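# Move yellow sponges between bench, counter and door tote

## Task

Check the bench for a yellow sponge. If one is there, finish with one yellow sponge inside the tote near the door and the other yellow sponge on the counter. If the bench has none, move the counter's sponge into the tote. Any sponge placed in the tote must sit fully within its rim, not overhanging. The cartons stay on the bench. The robot must not tip over or finish leaning. Nothing counts as done if it only stays in place because the robot is holding it at the end.

## Robot and tools

Robot: a simulated Hello Robot Stretch 4, about 1.6 m tall. It has an omni-wheel base (rim within 0.23 m of the base origin), a lift on a vertical mast, a single arm that telescopes forward, a three-joint wrist and a two-finger gripper. It has one arm only, so each action commands this one arm. A loose object may occasionally get nudged by something other than the robot.

Frames: the base frame sits on the floor under the base centre, with x forward, y left and z up. hand_pose is reported in this frame and marks the point between the fingers, 0.015 m back from the tips. It can be slightly wrong. The odometry frame is the base frame as it was when the scene started.

execute_actions(actions, cameras): actions is a list holding one action, or none at all (an empty list returns only state and images). An action holds "base", "joints" or both, plus optional "pace" and "contact_limits". Alternatively it holds only {"end_of_arm": "enable_torque"}, which re-powers a wrist or gripper motor after a torque fault. The motions in one action start together but may finish at different times.
- base takes exactly one relative offset from where the base last measured itself: translate_m (metres, forward positive, -2 to 2), strafe_m (metres, left positive, -2 to 2) or rotate_rad (radians, counter-clockwise positive, -3.2 to 3.2).
- joints are absolute targets by name. lift_m runs 0 to 1.2 m. arm_m is extension, 0 to 0.55 m. wrist_yaw_rad runs -1.134 to 4.276 (0 forward, positive left, 3.14 folded back; above 3.4 the arm may obstruct). wrist_pitch_rad runs -1.117 to 4.259 (0 level, 1.57 pointing down). wrist_roll_rad runs -1.117 to 4.259 (0 means fingers level; positive rolls clockwise as seen from behind). gripper_m is the finger gap, 0 to 0.08 m. Targets beyond a joint's range get clipped, and the result reports it. Unknown keys or other bad values cause the whole call to be refused.
- pace is "slow", "default", "fast" or "max". Base speeds are 0.1, 0.3, 0.4 or 0.6 m/s and turn rates are 1, 2, 3 or 4 rad/s. These are reduced when the lift is above 0.2 m, down to 0.3 m/s and 1 rad/s at 1.2 m.
- contact_limits {"arm_m": 0 to 0.75} sets how much force the arm may apply before it halts. The default is 0.5.
- cameras: any of head_camera, head_left_camera, head_right_camera, wrist_camera, or "all". Null or omitted gives all cameras; [] gives none. The "pictures" line lists the order of the images.
A single action may not exceed 15 s. A joint or the base that you leave out of an action may still be driving toward its previous target. If a result reports a stop, any later calls in the same reply are skipped.

wait(seconds 0 to 10) lets time pass without new commands and returns state and images. zoom_image(camera, region [x0,y0,x1,y1] in pixels, at most 504x504) magnifies part of that camera's most recent image. finished_scene(scene 1 or 2) ends that scene permanently, and the next task arrives in its result.

Result lines: base_status and joint_status report how each motion finished. "done" means it finished; for the base this only means the wheels turned the commanded amount. "off_target" means it stopped short and may still be pushing. "contact_stop_at_<key>" means it hit something, and lift, arm or wheels then go slack. "limit_stop_at_<name>" covers own_body (self-collision, typical when pitch is below -0.2 with roll below -0.4 or above 4) and tilt (lean beyond 6 degrees, after which the drive goes slack and ignores commands). "torque_fault" means a wrist or gripper motor went limp; send enable_torque. on_its_own lists things that were not commanded; its "held at" shows the target being held. lidar_m has 12 distances in 30-degree sectors: sector 1 ahead, 4 left, 7 behind, 10 right. "-" means nothing was seen or the object is closer than 0.25 m. wrist_depth_mm is a 7x7 grid of depths from 100 to 2000 mm. base_odometry comes from wheel counts. If turned_by_wheels and turned_by_imu differ by more than about 0.1 rad, the base slipped or collided. base_tilt is in degrees, forward/right positive, with a fixed offset of about 1.5. motor_effort is in percent, with the peak in brackets; the peak is noisy.

Gripping: command a gap smaller than the object. "off_target" after closing suggests something is held. Gripper effort staying beyond about 50 causes a fault and a possible drop.

Starting out: lift_m 0.4 together with wrist_yaw_rad 0 unfolds the wrist. Avoid dropping, slamming or hard pushes. Don't drive or turn with more than 1 kg held and arm_m above 0.2. Release the sponges so they stay put by themselves, and leave the cartons alone. Thinking time passes in the simulation while the robot holds its last command.

Each tool is called after "Call:" as a command line: name --argument value for each argument, lists and objects as JSON in quotes; but a table of rows of numbers goes row by row, as --pt "numbers of a row", without its own name.

## Session

Call:
execute_actions --actions '[]'

Scene clock: 0.00 s.
base_odometry: x=+0.000 y=+0.000 heading=+0.000 (m, m, rad; odometry frame)
turned_by_wheels: +0.000 (rad since the last result)
turned_by_imu: +0.000 (rad since the last result)
base_tilt: forward=+0.4 right=+0.3 (deg)
lidar_m: 0.66 0.64 0.72 1.12 2.36 0.95 0.77 0.74 0.82 1.98 1.71 0.81
base_status: not commanded
joint_positions: lift_m=+0.198 arm_m=-0.002 wrist_yaw_rad=+3.200 wrist_pitch_rad=+0.015 wrist_roll_rad=-0.001 gripper_m=+0.040
joint_status: not commanded
motor_effort: lift_m=+21 arm_m=-1 wrist_yaw_rad=+0 wrist_pitch_rad=-8 wrist_roll_rad=-1 gripper_m=+3 wheel_0=+0 wheel_1=+0 wheel_2=+1 (%)
hand_pose: x=-0.0484 y=+0.0748 z=+0.3727 quat_wxyz=(-0.029, -0.008, -0.001, +1.000) (m; base frame)
wrist_depth_mm: - - 132 931 991 1078 1921 / - - 132 946 1008 1078 1983 / - 108 134 946 1008 1098 1983 / 143 137 173 946 1008 1098 - / 203 842 891 960 1042 1118 1921 / 200 878 143 1008 148 1160 1118 / 197 - - 931 - - -
pictures: head_camera, head_left_camera, head_right_camera, wrist_camera
Images, in order (width x height): head_camera 420x560, head_left_camera 420x672, head_right_camera 420x672, wrist_camera 616x392.

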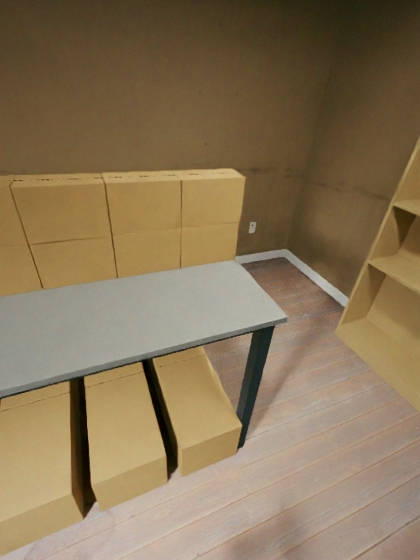

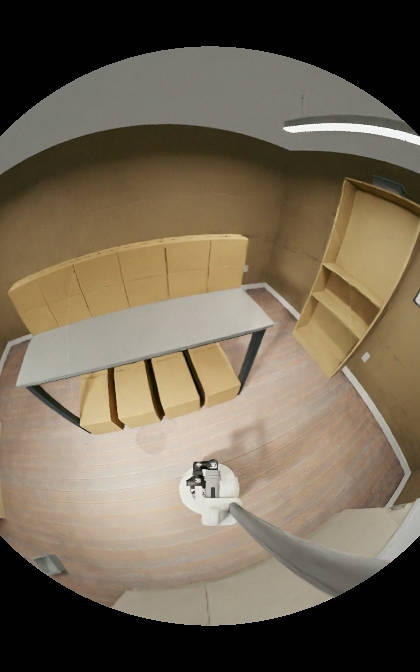

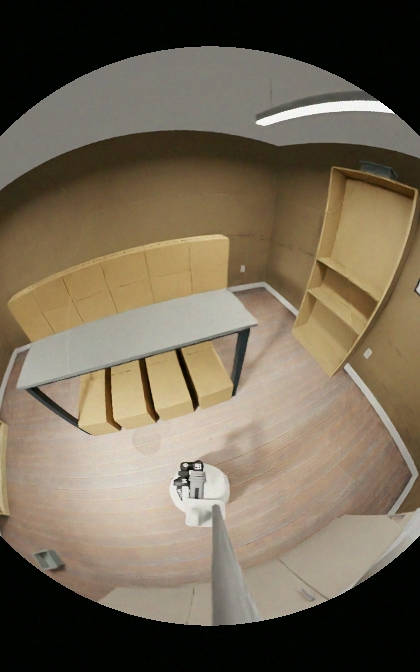

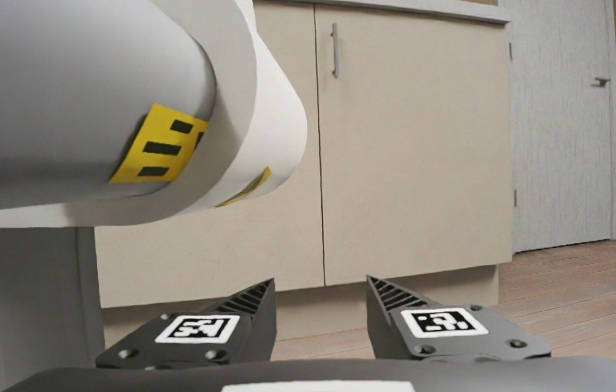

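Call:
execute_actions --actions '[{"base":{"rotate_rad":1.93},"pace":"max"}]' --cameras '["head_camera","head_left_camera"]'

Call:
execute_actions --actions '[{"base":{"translate_m":-1.0},"pace":"max"}]' --cameras '["head_right_camera"]'

Scene clock: 6.10 s.
base_odometry: x=+0.000 y=+0.000 heading=+1.930 (m, m, rad; odometry frame)
turned_by_wheels: +1.930 (rad since the last result)
turned_by_imu: +1.932 (rad since the last result)
base_tilt: forward=+0.4 right=+0.3 (deg)
lidar_m: 2.34 1.08 0.79 0.74 0.79 1.09 1.74 1.74 0.69 0.63 0.67 0.92
base_status: done
joint_positions: lift_m=+0.198 arm_m=-0.002 wrist_yaw_rad=+3.200 wrist_pitch_rad=+0.015 wrist_roll_rad=-0.001 gripper_m=+0.040
joint_status: not commanded
motor_effort: lift_m=+21(20) arm_m=-2(1) wrist_yaw_rad=+1(1) wrist_pitch_rad=-8(8) wrist_roll_rad=-1(1) gripper_m=+3(3) wheel_0=+1(7) wheel_1=+2(8) wheel_2=+2(12) (%)
hand_pose: x=-0.0483 y=+0.0748 z=+0.3727 quat_wxyz=(-0.029, -0.008, -0.001, +1.000) (m; base frame)
wrist_depth_mm: - - 132 - - - 1983 / - - 132 - - - - / - 108 134 - - - - / 142 137 172 - - - - / 203 1921 1921 - - 1983 1983 / 200 1281 144 1255 148 1281 1138 / 198 - - 946 - - -
pictures: head_camera, head_left_camera
Images, in order (width x height): head_camera 420x560, head_left_camera 420x672.

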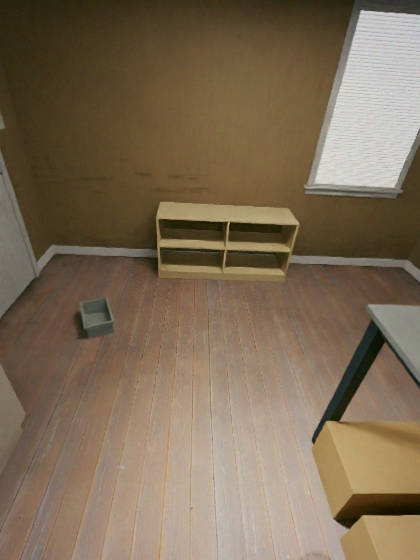

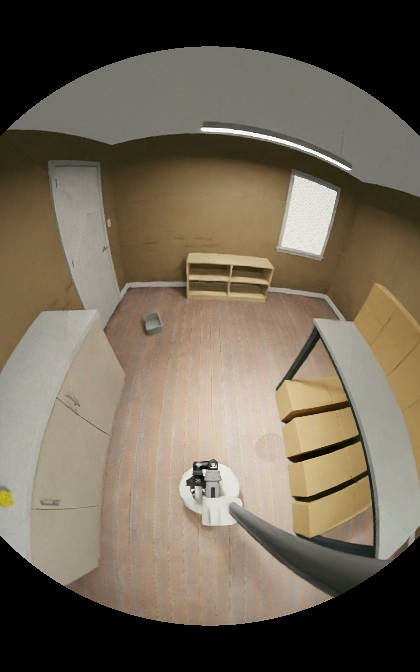

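Scene clock: 9.33 s.
base_odometry: x=+0.352 y=-0.936 heading=+1.930 (m, m, rad; odometry frame)
turned_by_wheels: +0.000 (rad since the last result)
turned_by_imu: +0.003 (rad since the last result)
base_tilt: forward=+0.4 right=+0.3 (deg)
lidar_m: 3.36 1.05 0.79 0.74 1.41 1.01 0.98 0.76 0.93 2.36 0.77 0.95
base_status: done
joint_positions: lift_m=+0.198 arm_m=-0.002 wrist_yaw_rad=+3.200 wrist_pitch_rad=+0.015 wrist_roll_rad=-0.001 gripper_m=+0.040
joint_status: not commanded
motor_effort: lift_m=+21(21) arm_m=-2(2) wrist_yaw_rad=+1(1) wrist_pitch_rad=-8(8) wrist_roll_rad=-1(1) gripper_m=+2(2) wheel_0=+0(9) wheel_1=+1(8) wheel_2=-2(17) (%)
hand_pose: x=-0.0484 y=+0.0748 z=+0.3727 quat_wxyz=(-0.029, -0.008, -0.001, +1.000) (m; base frame)
wrist_depth_mm: - - 132 1098 1060 1060 1025 / - - 132 1098 1078 1042 1042 / - 108 134 1098 1098 1060 1060 / 143 138 172 1118 1118 1060 1060 / 202 931 1138 1138 1138 1098 1060 / 200 891 144 1118 148 1078 1042 / 198 - - 931 - - -
pictures: head_right_camera
Images, in order (width x height): head_right_camera 420x672.

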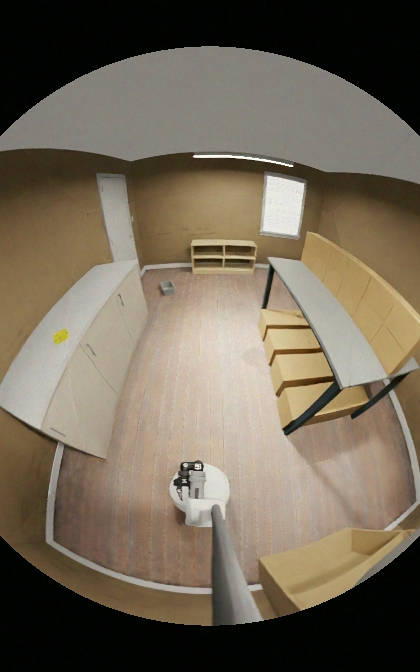

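Call:
execute_actions --actions '[{"base":{"strafe_m":-1.3},"pace":"max"}]' --cameras '["head_camera","head_right_camera"]'

Scene clock: 15.33 s.
base_odometry: x=+1.569 y=-0.479 heading=+1.930 (m, m, rad; odometry frame)
turned_by_wheels: +0.000 (rad since the last result)
turned_by_imu: -0.001 (rad since the last result)
base_tilt: forward=+0.4 right=+0.3 (deg)
lidar_m: 0.41 0.44 0.57 2.05 0.95 0.64 0.62 0.98 1.14 1.06 1.12 0.44
base_status: done
joint_positions: lift_m=+0.198 arm_m=-0.002 wrist_yaw_rad=+3.200 wrist_pitch_rad=+0.015 wrist_roll_rad=-0.001 gripper_m=+0.040
joint_status: not commanded
motor_effort: lift_m=+21(21) arm_m=-2(2) wrist_yaw_rad=+0(1) wrist_pitch_rad=-8(8) wrist_roll_rad=-1(1) gripper_m=+2(3) wheel_0=-1(11) wheel_1=+1(14) wheel_2=+0(4) (%)
hand_pose: x=-0.0484 y=+0.0748 z=+0.3727 quat_wxyz=(-0.029, -0.008, -0.001, +1.000) (m; base frame)
wrist_depth_mm: - - 132 1060 960 960 931 / - - 132 960 946 960 946 / - 108 133 723 976 960 960 / 143 138 172 1098 991 991 960 / 203 1138 1118 1098 1008 991 976 / 200 1138 143 1060 148 976 866 / 198 - - 946 - - -
pictures: head_camera, head_right_camera
Images, in order (width x height): head_camera 420x560, head_right_camera 420x672.

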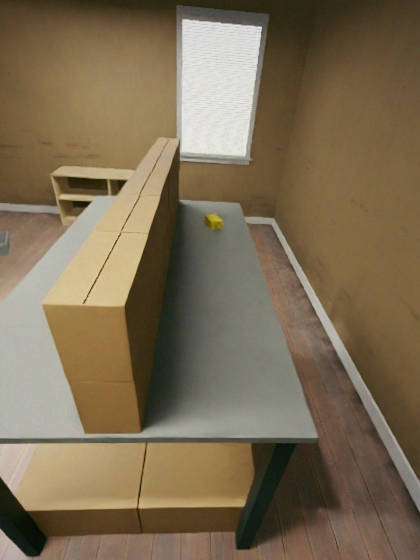

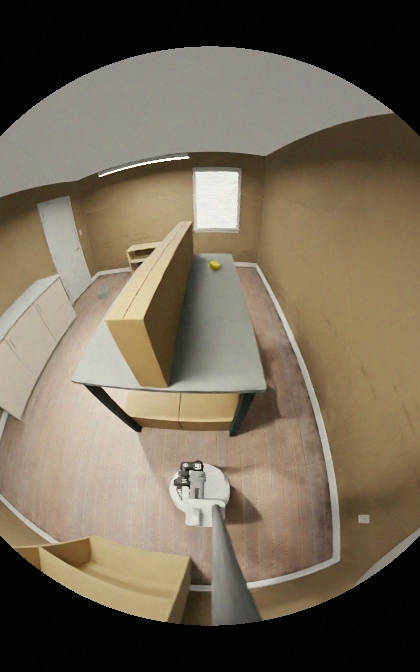

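Call:
execute_actions --actions '[{"base":{"strafe_m":-0.64},"pace":"max"}]' --cameras '["head_camera"]'

Call:
execute_actions --actions '[{"base":{"translate_m":1.49},"joints":{"lift_m":1.08,"wrist_yaw_rad":0,"gripper_m":0.08},"pace":"max"}]' --cameras '["head_left_camera"]'

Call:
execute_actions --actions '[{"base":{"rotate_rad":1.57},"joints":{"arm_m":0.25,"wrist_pitch_rad":1.57},"pace":"fast"}]'

Scene clock: 29.40 s.
base_odometry: x=+2.168 y=-0.253 heading=+1.930 (m, m, rad; odometry frame)
turned_by_wheels: +0.000 (rad since the last result)
turned_by_imu: -0.001 (rad since the last result)
base_tilt: forward=+0.4 right=+0.3 (deg)
lidar_m: 1.46 0.55 0.61 2.68 0.92 0.95 0.91 0.65 0.44 0.41 0.42 0.61
base_status: done
joint_positions: lift_m=+0.198 arm_m=-0.002 wrist_yaw_rad=+3.200 wrist_pitch_rad=+0.015 wrist_roll_rad=-0.001 gripper_m=+0.040
joint_status: not commanded
motor_effort: lift_m=+21(21) arm_m=-2(1) wrist_yaw_rad=+0(1) wrist_pitch_rad=-9(8) wrist_roll_rad=-2(1) gripper_m=+2(2) wheel_0=-3(11) wheel_1=+0(14) wheel_2=+0(2) (%)
hand_pose: x=-0.0484 y=+0.0748 z=+0.3727 quat_wxyz=(-0.029, -0.008, -0.001, +1.000) (m; base frame)
wrist_depth_mm: - - 132 1042 1025 991 976 / - - 131 1042 1025 991 991 / - 108 134 1042 1042 1025 1008 / 142 138 172 1078 1060 1008 1008 / 203 946 1098 1078 1042 1025 1008 / 200 878 144 1078 148 1008 1025 / 197 - - 931 - - -
pictures: head_camera
Images, in order (width x height): head_camera 420x560.

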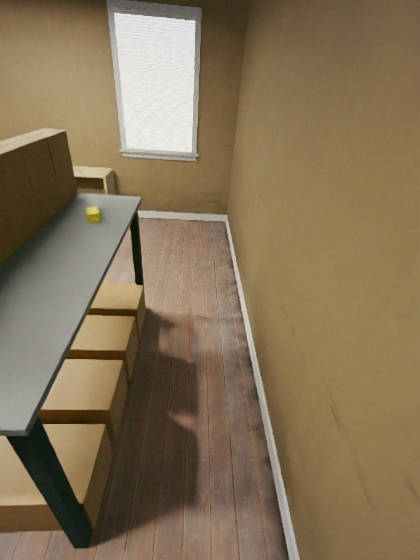

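Scene clock: 33.47 s.
base_odometry: x=+1.643 y=+1.142 heading=+1.930 (m, m, rad; odometry frame)
turned_by_wheels: +0.000 (rad since the last result)
turned_by_imu: -0.006 (rad since the last result)
base_tilt: forward=+0.4 right=+0.3 (deg)
lidar_m: 1.36 0.57 0.38 0.36 0.38 0.52 1.78 0.58 0.38 0.37 0.39 0.53
base_status: done
joint_positions: lift_m=+1.080 arm_m=-0.002 wrist_yaw_rad=+0.000 wrist_pitch_rad=+0.015 wrist_roll_rad=-0.001 gripper_m=+0.080
joint_status: all done
motor_effort: lift_m=+24(29) arm_m=-2(2) wrist_yaw_rad=+0(7) wrist_pitch_rad=-8(8) wrist_roll_rad=-1(1) gripper_m=+4(2) wheel_0=-1(11) wheel_1=+0(6) wheel_2=+0(14) (%)
hand_pose: x=+0.3817 y=-0.0874 z=+1.2547 quat_wxyz=(+1.000, -0.001, +0.008, +0.000) (m; base frame)
wrist_depth_mm: - - - - 1336 647 452 / - - - - 1366 668 466 / - - - - 1430 676 473 / - - - - 1499 691 480 / - - - - 1499 707 477 / - - 162 - 1537 131 469 / - - 146 - 1499 - -
pictures: head_left_camera
Images, in order (width x height): head_left_camera 420x672.

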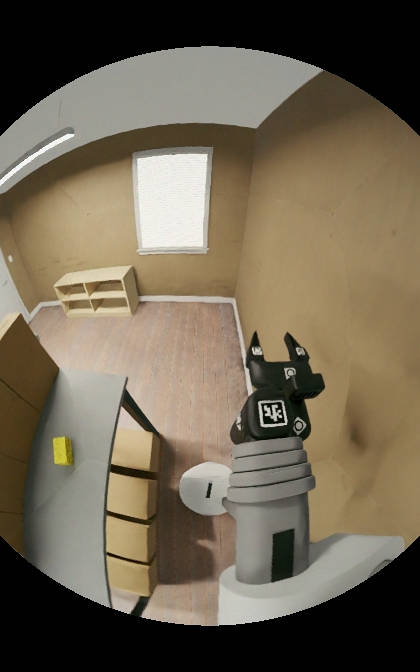

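Scene clock: 35.90 s.
base_odometry: x=+1.644 y=+1.142 heading=-2.783 (m, m, rad; odometry frame)
turned_by_wheels: +1.570 (rad since the last result)
turned_by_imu: +1.571 (rad since the last result)
base_tilt: forward=+0.4 right=+0.3 (deg)
lidar_m: 0.36 0.39 0.52 1.81 0.58 0.40 0.39 0.40 0.55 1.36 0.55 0.40
base_status: done
joint_positions: lift_m=+1.080 arm_m=+0.249 wrist_yaw_rad=+0.000 wrist_pitch_rad=+1.570 wrist_roll_rad=-0.001 gripper_m=+0.080
joint_status: all done
motor_effort: lift_m=+23(24) arm_m=+3(2) wrist_yaw_rad=+0(1) wrist_pitch_rad=+0(7) wrist_roll_rad=-1(1) gripper_m=+3(4) wheel_0=-1(8) wheel_1=+0(5) wheel_2=-2(6) (%)
hand_pose: x=+0.4204 y=-0.0874 z=+1.0454 quat_wxyz=(+0.707, +0.000, +0.707, +0.000) (m; base frame)
wrist_depth_mm: 282 279 233 231 273 272 270 / 283 281 279 263 274 273 271 / 286 282 281 279 277 274 274 / 287 286 282 281 278 277 274 / 290 287 286 282 281 279 278 / 291 287 162 1008 282 131 1182 / - - 146 1008 1205 - -
pictures: head_camera, head_left_camera, head_right_camera, wrist_camera
Images, in order (width x height): head_camera 420x560, head_left_camera 420x672, head_right_camera 420x672, wrist_camera 616x392.

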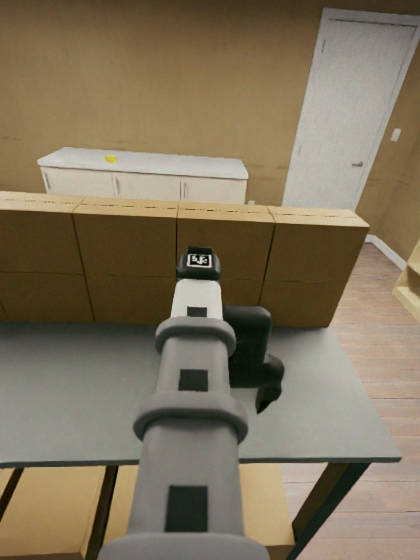

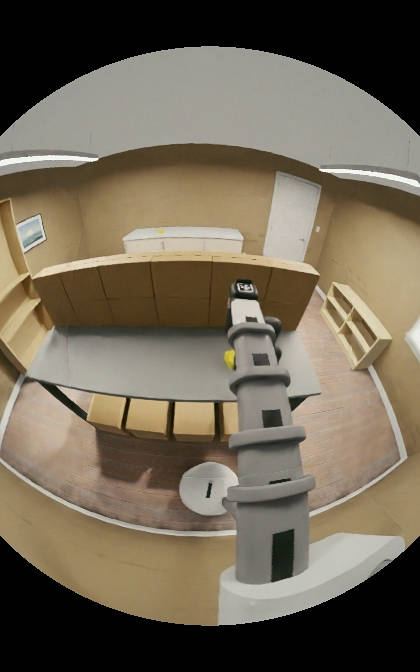

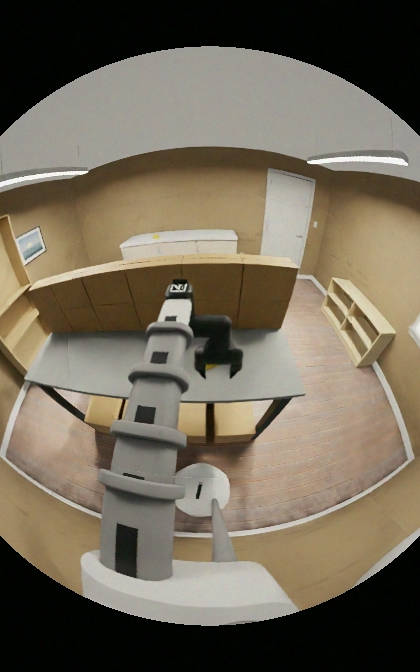

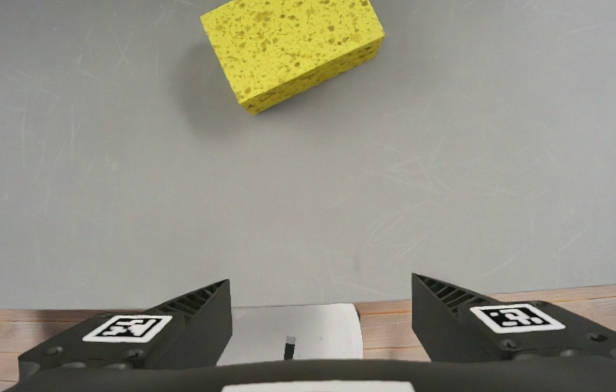

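Call:
execute_actions --actions '[{"base":{"strafe_m":0.016},"joints":{"arm_m":0.391,"wrist_roll_rad":1.15,"lift_m":1.04},"pace":"fast"}]' --cameras '["wrist_camera"]'

Scene clock: 43.83 s.
base_odometry: x=+1.649 y=+1.127 heading=-2.783 (m, m, rad; odometry frame)
turned_by_wheels: +0.000 (rad since the last result)
turned_by_imu: -0.001 (rad since the last result)
base_tilt: forward=+0.4 right=+0.3 (deg)
lidar_m: 0.36 0.39 0.51 1.80 0.59 0.40 0.38 0.41 0.55 1.39 0.58 0.39
base_status: done
joint_positions: lift_m=+1.040 arm_m=+0.390 wrist_yaw_rad=+0.000 wrist_pitch_rad=+1.570 wrist_roll_rad=+1.150 gripper_m=+0.080
joint_status: all done
motor_effort: lift_m=+17(23) arm_m=+5(5) wrist_yaw_rad=+0(0) wrist_pitch_rad=+0(1) wrist_roll_rad=+0(2) gripper_m=+3(3) wheel_0=-3(6) wheel_1=+2(8) wheel_2=+0(1) (%)
hand_pose: x=+0.5613 y=-0.0874 z=+1.0059 quat_wxyz=(+0.594, +0.384, +0.593, -0.384) (m; base frame)
wrist_depth_mm: 237 240 236 235 233 232 229 / 242 241 238 236 235 232 231 / 244 242 241 239 237 234 232 / 246 244 242 195 238 236 236 / 249 246 244 196 240 238 236 / 251 249 163 198 242 131 - / - - 146 199 243 - -
pictures: wrist_camera
Images, in order (width x height): wrist_camera 616x392.

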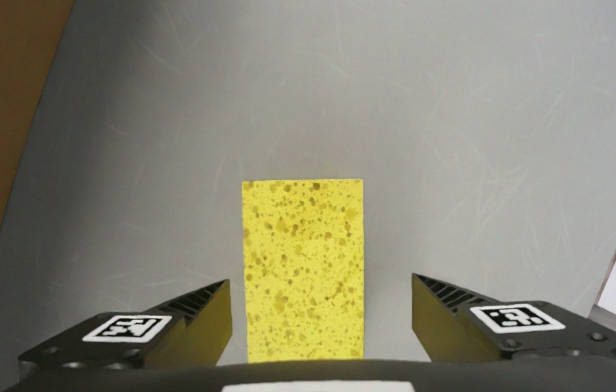

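Call:
execute_actions --actions '[{"joints":{"arm_m":0.401,"lift_m":0.979}}]' --cameras '["wrist_camera"]'

Call:
execute_actions --actions '[{"joints":{"gripper_m":0.04}}]' --cameras '[]'

Call:
execute_actions --actions '[{"joints":{"lift_m":1.01},"pace":"fast"}]' --cameras '["wrist_camera"]'

Scene clock: 49.43 s.
base_odometry: x=+1.649 y=+1.127 heading=-2.783 (m, m, rad; odometry frame)
turned_by_wheels: +0.000 (rad since the last result)
turned_by_imu: -0.001 (rad since the last result)
base_tilt: forward=+0.4 right=+0.3 (deg)
lidar_m: 0.36 0.39 0.51 1.81 0.59 0.42 0.38 0.39 0.53 1.39 0.56 0.39
base_status: not commanded
joint_positions: lift_m=+0.979 arm_m=+0.400 wrist_yaw_rad=+0.000 wrist_pitch_rad=+1.570 wrist_roll_rad=+1.150 gripper_m=+0.080
joint_status: all done
motor_effort: lift_m=+16(16) arm_m=+5(3) wrist_yaw_rad=+0(0) wrist_pitch_rad=+0(0) wrist_roll_rad=+0(0) gripper_m=+3(4) wheel_0=-2(3) wheel_1=+2(2) wheel_2=+0(0) (%)
hand_pose: x=+0.5713 y=-0.0874 z=+0.9449 quat_wxyz=(+0.594, +0.385, +0.593, -0.384) (m; base frame)
wrist_depth_mm: 179 178 177 175 174 172 - / 181 179 178 176 175 173 172 / 182 180 179 178 176 175 174 / 184 182 180 135 177 176 175 / 186 183 182 135 135 178 176 / 187 184 138 136 135 131 - / - - 137 136 136 - -
pictures: wrist_camera
Images, in order (width x height): wrist_camera 616x392.

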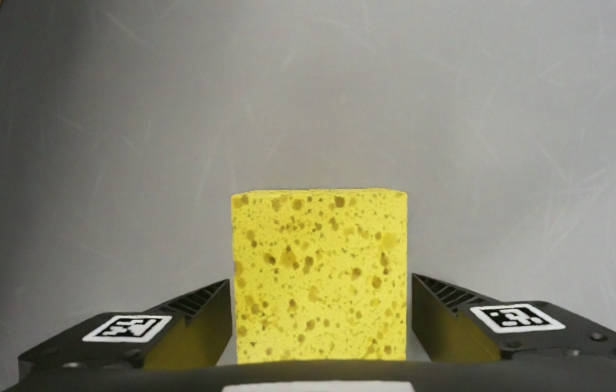

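Scene clock: 50.43 s.
base_odometry: x=+1.649 y=+1.127 heading=-2.783 (m, m, rad; odometry frame)
turned_by_wheels: +0.000 (rad since the last result)
turned_by_imu: +0.000 (rad since the last result)
base_tilt: forward=+0.4 right=+0.3 (deg)
lidar_m: 0.34 0.38 0.51 1.81 0.59 0.41 0.37 0.39 0.55 1.38 0.56 0.39
base_status: not commanded
joint_positions: lift_m=+0.979 arm_m=+0.400 wrist_yaw_rad=+0.000 wrist_pitch_rad=+1.570 wrist_roll_rad=+1.150 gripper_m=+0.060
joint_status: gripper_m off_target (ended at +0.060, target +0.040)
on_its_own: gripper_m is held at +0.054, not at your +0.040, by its contact guard: the fingers met something
motor_effort: lift_m=+16(16) arm_m=+5(5) wrist_yaw_rad=+0(0) wrist_pitch_rad=+0(0) wrist_roll_rad=+0(1) gripper_m=-35(36) wheel_0=-3(2) wheel_1=+2(2) wheel_2=+0(0) (%)
hand_pose: x=+0.5713 y=-0.0874 z=+0.9449 quat_wxyz=(+0.594, +0.385, +0.593, -0.384) (m; base frame)
wrist_depth_mm: 180 178 177 175 174 172 - / 181 180 178 176 175 173 172 / 182 181 179 178 176 175 174 / 183 182 180 135 177 176 174 / 186 184 182 135 135 177 176 / 187 185 137 136 135 177 - / 189 - 128 137 135 - -
pictures: none
No camera images: the call's "cameras" was empty. Leave "cameras" out to get every camera's image.

Scene clock: 51.20 s.
base_odometry: x=+1.649 y=+1.127 heading=-2.783 (m, m, rad; odometry frame)
turned_by_wheels: +0.000 (rad since the last result)
turned_by_imu: +0.000 (rad since the last result)
base_tilt: forward=+0.4 right=+0.4 (deg)
lidar_m: 0.36 0.37 0.51 1.81 0.58 0.41 0.38 0.38 0.54 1.37 0.57 0.39
base_status: not commanded
joint_positions: lift_m=+1.010 arm_m=+0.400 wrist_yaw_rad=+0.000 wrist_pitch_rad=+1.570 wrist_roll_rad=+1.150 gripper_m=+0.060
joint_status: all done
on_its_own: gripper_m is held at +0.054, not at your +0.040, by its contact guard: the fingers met something
motor_effort: lift_m=+25(26) arm_m=+5(5) wrist_yaw_rad=+0(0) wrist_pitch_rad=+0(1) wrist_roll_rad=+0(0) gripper_m=-36(37) wheel_0=-3(3) wheel_1=+2(2) wheel_2=+0(0) (%)
hand_pose: x=+0.5713 y=-0.0874 z=+0.9752 quat_wxyz=(+0.594, +0.385, +0.593, -0.384) (m; base frame)
wrist_depth_mm: 210 209 207 206 203 201 200 / 212 210 208 206 204 202 201 / 213 212 209 208 206 205 203 / 216 213 211 135 207 206 204 / 217 215 213 135 135 208 206 / 219 216 137 136 135 208 207 / 220 - 128 137 135 - -
pictures: wrist_camera
Images, in order (width x height): wrist_camera 616x392.

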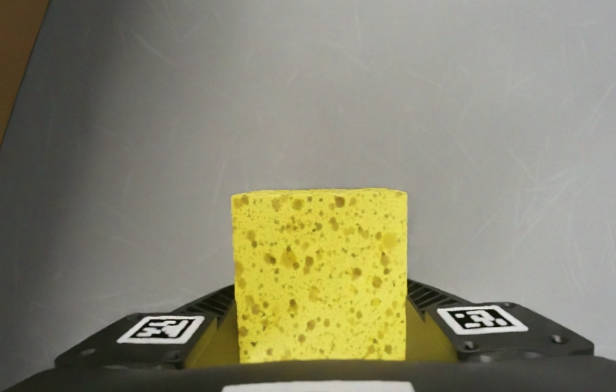

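Call:
execute_actions --actions '[{"base":{"strafe_m":-1.1},"joints":{"arm_m":0.25,"wrist_roll_rad":0},"pace":"max"}]' --cameras '["head_camera"]'

Call:
execute_actions --actions '[{"joints":{"lift_m":0.5},"base":{"translate_m":2.0},"pace":"max"}]'

Scene clock: 60.77 s.
base_odometry: x=+1.263 y=+2.157 heading=-2.783 (m, m, rad; odometry frame)
turned_by_wheels: +0.000 (rad since the last result)
turned_by_imu: +0.000 (rad since the last result)
base_tilt: forward=+0.4 right=+0.3 (deg)
lidar_m: 2.55 0.91 0.74 1.45 0.54 0.37 0.34 0.35 0.50 1.19 1.22 1.37
base_status: done
joint_positions: lift_m=+1.010 arm_m=+0.251 wrist_yaw_rad=+0.000 wrist_pitch_rad=+1.570 wrist_roll_rad=+0.000 gripper_m=+0.060
joint_status: all done
on_its_own: gripper_m is held at +0.054, not at your +0.040, by its contact guard: the fingers met something
motor_effort: lift_m=+24(25) arm_m=-4(8) wrist_yaw_rad=+0(0) wrist_pitch_rad=-1(1) wrist_roll_rad=-2(8) gripper_m=-36(36) wheel_0=+0(8) wheel_1=+1(13) wheel_2=+0(0) (%)
hand_pose: x=+0.4218 y=-0.0874 z=+0.9753 quat_wxyz=(+0.707, +0.000, +0.707, +0.000) (m; base frame)
wrist_depth_mm: 1118 1118 1160 1118 1118 1118 1078 / 1118 1138 1138 1118 1118 1118 1098 / 1138 1138 1138 1118 1118 1118 1138 / 1098 1138 1138 135 1118 1118 1118 / 1160 1182 1138 135 135 1118 1138 / 1160 1160 137 136 135 1098 1138 / 1182 - 128 137 135 - -
pictures: head_camera
Images, in order (width x height): head_camera 420x560.

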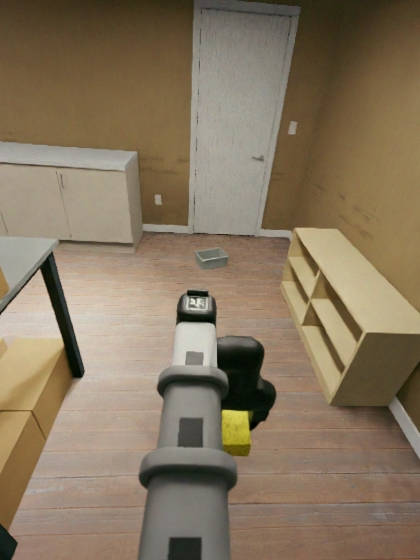

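Scene clock: 67.87 s.
base_odometry: x=-0.610 y=+1.455 heading=-2.783 (m, m, rad; odometry frame)
turned_by_wheels: +0.000 (rad since the last result)
turned_by_imu: -0.010 (rad since the last result)
base_tilt: forward=+0.4 right=+0.3 (deg)
lidar_m: 0.59 0.99 1.01 3.29 0.97 0.96 2.35 1.18 0.81 0.77 0.79 0.62
base_status: done
joint_positions: lift_m=+0.500 arm_m=+0.251 wrist_yaw_rad=+0.000 wrist_pitch_rad=+1.570 wrist_roll_rad=+0.000 gripper_m=+0.060
joint_status: all done
on_its_own: gripper_m is held at +0.054, not at your +0.040, by its contact guard: the fingers met something
motor_effort: lift_m=+18(20) arm_m=-4(4) wrist_yaw_rad=+0(1) wrist_pitch_rad=-1(1) wrist_roll_rad=-3(2) gripper_m=-36(37) wheel_0=+0(5) wheel_1=-1(4) wheel_2=+1(12) (%)
hand_pose: x=+0.4218 y=-0.0874 z=+0.4658 quat_wxyz=(+0.707, +0.000, +0.707, +0.000) (m; base frame)
wrist_depth_mm: 615 615 603 609 603 597 591 / 627 621 621 603 597 597 597 / 627 621 615 615 609 603 603 / 627 627 615 135 609 603 609 / 634 634 634 135 135 615 615 / 647 634 137 136 135 609 615 / 647 - 128 137 136 - -
pictures: head_camera, head_left_camera, head_right_camera, wrist_camera
Images, in order (width x height): head_camera 420x560, head_left_camera 420x672, head_right_camera 420x672, wrist_camera 616x392.

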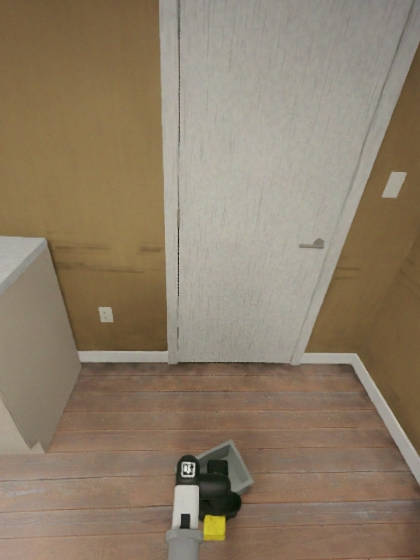

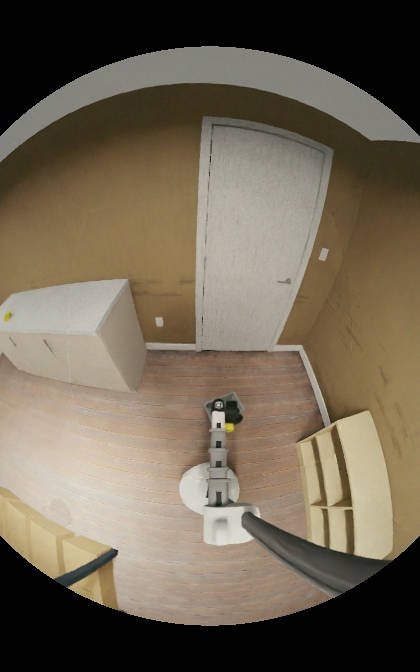

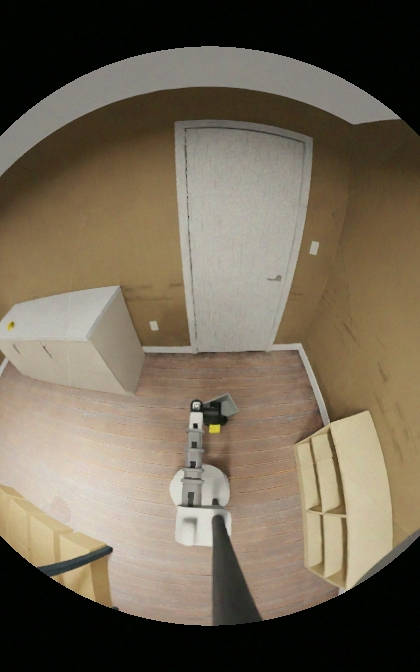

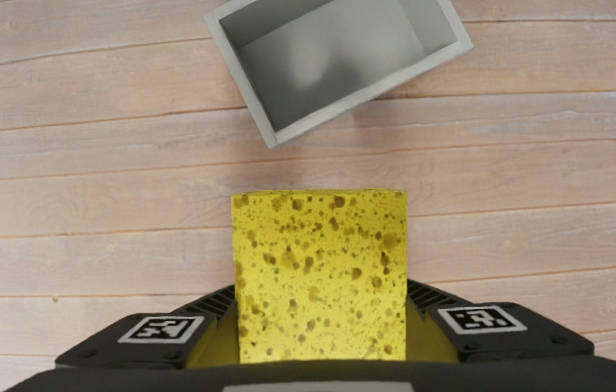

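Call:
execute_actions --actions '[{"base":{"strafe_m":-0.02},"joints":{"arm_m":0.488,"wrist_roll_rad":-0.44,"lift_m":0.23},"pace":"fast"}]' --cameras '["wrist_camera"]'

Scene clock: 74.27 s.
base_odometry: x=-0.617 y=+1.474 heading=-2.783 (m, m, rad; odometry frame)
turned_by_wheels: +0.000 (rad since the last result)
turned_by_imu: -0.001 (rad since the last result)
base_tilt: forward=+0.4 right=+0.3 (deg)
lidar_m: 0.58 0.99 1.02 3.32 0.99 0.97 2.34 1.16 0.78 0.75 0.76 0.65
base_status: done
joint_positions: lift_m=+0.230 arm_m=+0.487 wrist_yaw_rad=+0.000 wrist_pitch_rad=+1.570 wrist_roll_rad=-0.440 gripper_m=+0.060
joint_status: all done
on_its_own: gripper_m is held at +0.054, not at your +0.040, by its contact guard: the fingers met something
motor_effort: lift_m=+17(16) arm_m=+4(3) wrist_yaw_rad=+0(1) wrist_pitch_rad=+0(2) wrist_roll_rad=-1(5) gripper_m=-36(36) wheel_0=+0(6) wheel_1=+1(11) wheel_2=+0(3) (%)
hand_pose: x=+0.6583 y=-0.0874 z=+0.1959 quat_wxyz=(+0.690, -0.154, +0.690, +0.154) (m; base frame)
wrist_depth_mm: 343 343 343 340 336 336 332 / 349 345 342 340 338 336 334 / 349 229 340 340 338 301 232 / 353 264 343 135 340 330 234 / 355 259 345 135 135 334 236 / 357 239 137 136 135 267 235 / 362 - 127 137 135 - -
pictures: wrist_camera
Images, in order (width x height): wrist_camera 616x392.

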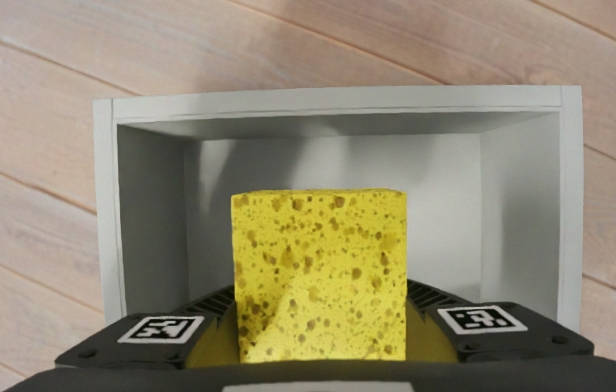

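Call:
execute_actions --actions '[{"joints":{"lift_m":0.072,"arm_m":0.497}}]' --cameras '[]'

Call:
execute_actions --actions '[{"joints":{"gripper_m":0.072}}]' --cameras '[]'

Call:
execute_actions --actions '[{"joints":{"lift_m":0.22},"pace":"fast"}]' --cameras '["wrist_camera","head_left_camera"]'

Scene clock: 80.83 s.
base_odometry: x=-0.617 y=+1.474 heading=-2.783 (m, m, rad; odometry frame)
turned_by_wheels: +0.000 (rad since the last result)
turned_by_imu: -0.001 (rad since the last result)
base_tilt: forward=+0.4 right=+0.3 (deg)
lidar_m: 0.56 1.01 1.01 3.31 0.99 0.98 2.35 1.15 0.80 0.73 0.76 0.65
base_status: not commanded
joint_positions: lift_m=+0.072 arm_m=+0.496 wrist_yaw_rad=+0.000 wrist_pitch_rad=+1.570 wrist_roll_rad=-0.440 gripper_m=+0.060
joint_status: all done
on_its_own: gripper_m is held at +0.054, not at your +0.040, by its contact guard: the fingers met something
motor_effort: lift_m=+16(16) arm_m=+5(5) wrist_yaw_rad=+0(0) wrist_pitch_rad=-1(1) wrist_roll_rad=-2(2) gripper_m=-36(36) wheel_0=+0(0) wheel_1=+1(1) wheel_2=+0(0) (%)
hand_pose: x=+0.6672 y=-0.0874 z=+0.0379 quat_wxyz=(+0.690, -0.154, +0.690, +0.154) (m; base frame)
wrist_depth_mm: - - - - - - - / 116 122 126 125 127 128 - / 166 184 183 182 180 179 179 / 175 185 184 134 181 180 179 / 173 187 185 135 135 182 181 / 172 187 137 136 135 182 - / 160 - 127 137 135 - -
pictures: none
No camera images: the call's "cameras" was empty. Leave "cameras" out to get every camera's image.

Scene clock: 81.60 s.
base_odometry: x=-0.617 y=+1.474 heading=-2.783 (m, m, rad; odometry frame)
turned_by_wheels: +0.000 (rad since the last result)
turned_by_imu: +0.000 (rad since the last result)
base_tilt: forward=+0.4 right=+0.4 (deg)
lidar_m: 0.58 0.99 1.01 3.33 1.00 0.96 2.33 1.16 0.79 0.75 0.76 0.66
base_status: not commanded
joint_positions: lift_m=+0.072 arm_m=+0.496 wrist_yaw_rad=+0.000 wrist_pitch_rad=+1.570 wrist_roll_rad=-0.440 gripper_m=+0.072
joint_status: all done
motor_effort: lift_m=+16(16) arm_m=+5(4) wrist_yaw_rad=+0(0) wrist_pitch_rad=-1(0) wrist_roll_rad=-2(2) gripper_m=+5(33) wheel_0=+0(0) wheel_1=+1(1) wheel_2=+0(0) (%)
hand_pose: x=+0.6672 y=-0.0874 z=+0.0379 quat_wxyz=(+0.690, -0.154, +0.690, +0.154) (m; base frame)
wrist_depth_mm: - - - - - - - / 116 122 126 125 128 128 - / 167 184 183 182 181 180 179 / 175 185 184 138 181 181 180 / 173 187 185 139 139 182 180 / 171 187 141 140 139 138 - / - - 132 140 140 - -
pictures: none
No camera images: the call's "cameras" was empty. Leave "cameras" out to get every camera's image.

Scene clock: 82.97 s.
base_odometry: x=-0.617 y=+1.474 heading=-2.783 (m, m, rad; odometry frame)
turned_by_wheels: +0.000 (rad since the last result)
turned_by_imu: +0.000 (rad since the last result)
base_tilt: forward=+0.4 right=+0.3 (deg)
lidar_m: 0.57 1.03 1.01 3.30 0.99 0.98 2.35 1.19 0.79 0.73 0.77 0.67
base_status: not commanded
joint_positions: lift_m=+0.220 arm_m=+0.496 wrist_yaw_rad=+0.000 wrist_pitch_rad=+1.570 wrist_roll_rad=-0.440 gripper_m=+0.072
joint_status: all done
motor_effort: lift_m=+25(26) arm_m=+4(4) wrist_yaw_rad=+0(0) wrist_pitch_rad=-1(1) wrist_roll_rad=-1(1) gripper_m=+5(5) wheel_0=+0(0) wheel_1=+1(1) wheel_2=+0(0) (%)
hand_pose: x=+0.6672 y=-0.0874 z=+0.1852 quat_wxyz=(+0.690, -0.154, +0.690, +0.154) (m; base frame)
wrist_depth_mm: 334 332 330 329 327 324 324 / 334 336 330 329 329 324 322 / 338 221 267 286 301 276 225 / 342 253 334 287 327 324 228 / 343 249 336 287 329 324 229 / 343 225 154 290 289 137 - / - - 132 312 297 - -
pictures: head_left_camera, wrist_camera
Images, in order (width x height): head_left_camera 420x672, wrist_camera 616x392.

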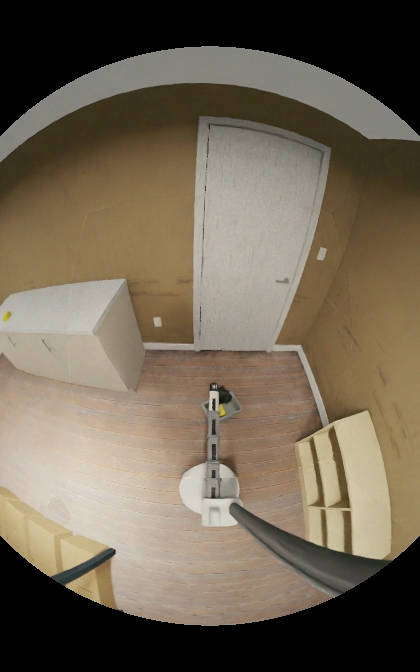

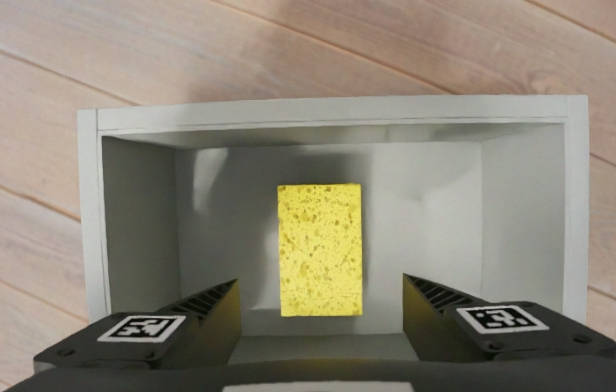

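Call:
finished_scene --scene 2

The scene is finished: the task was done.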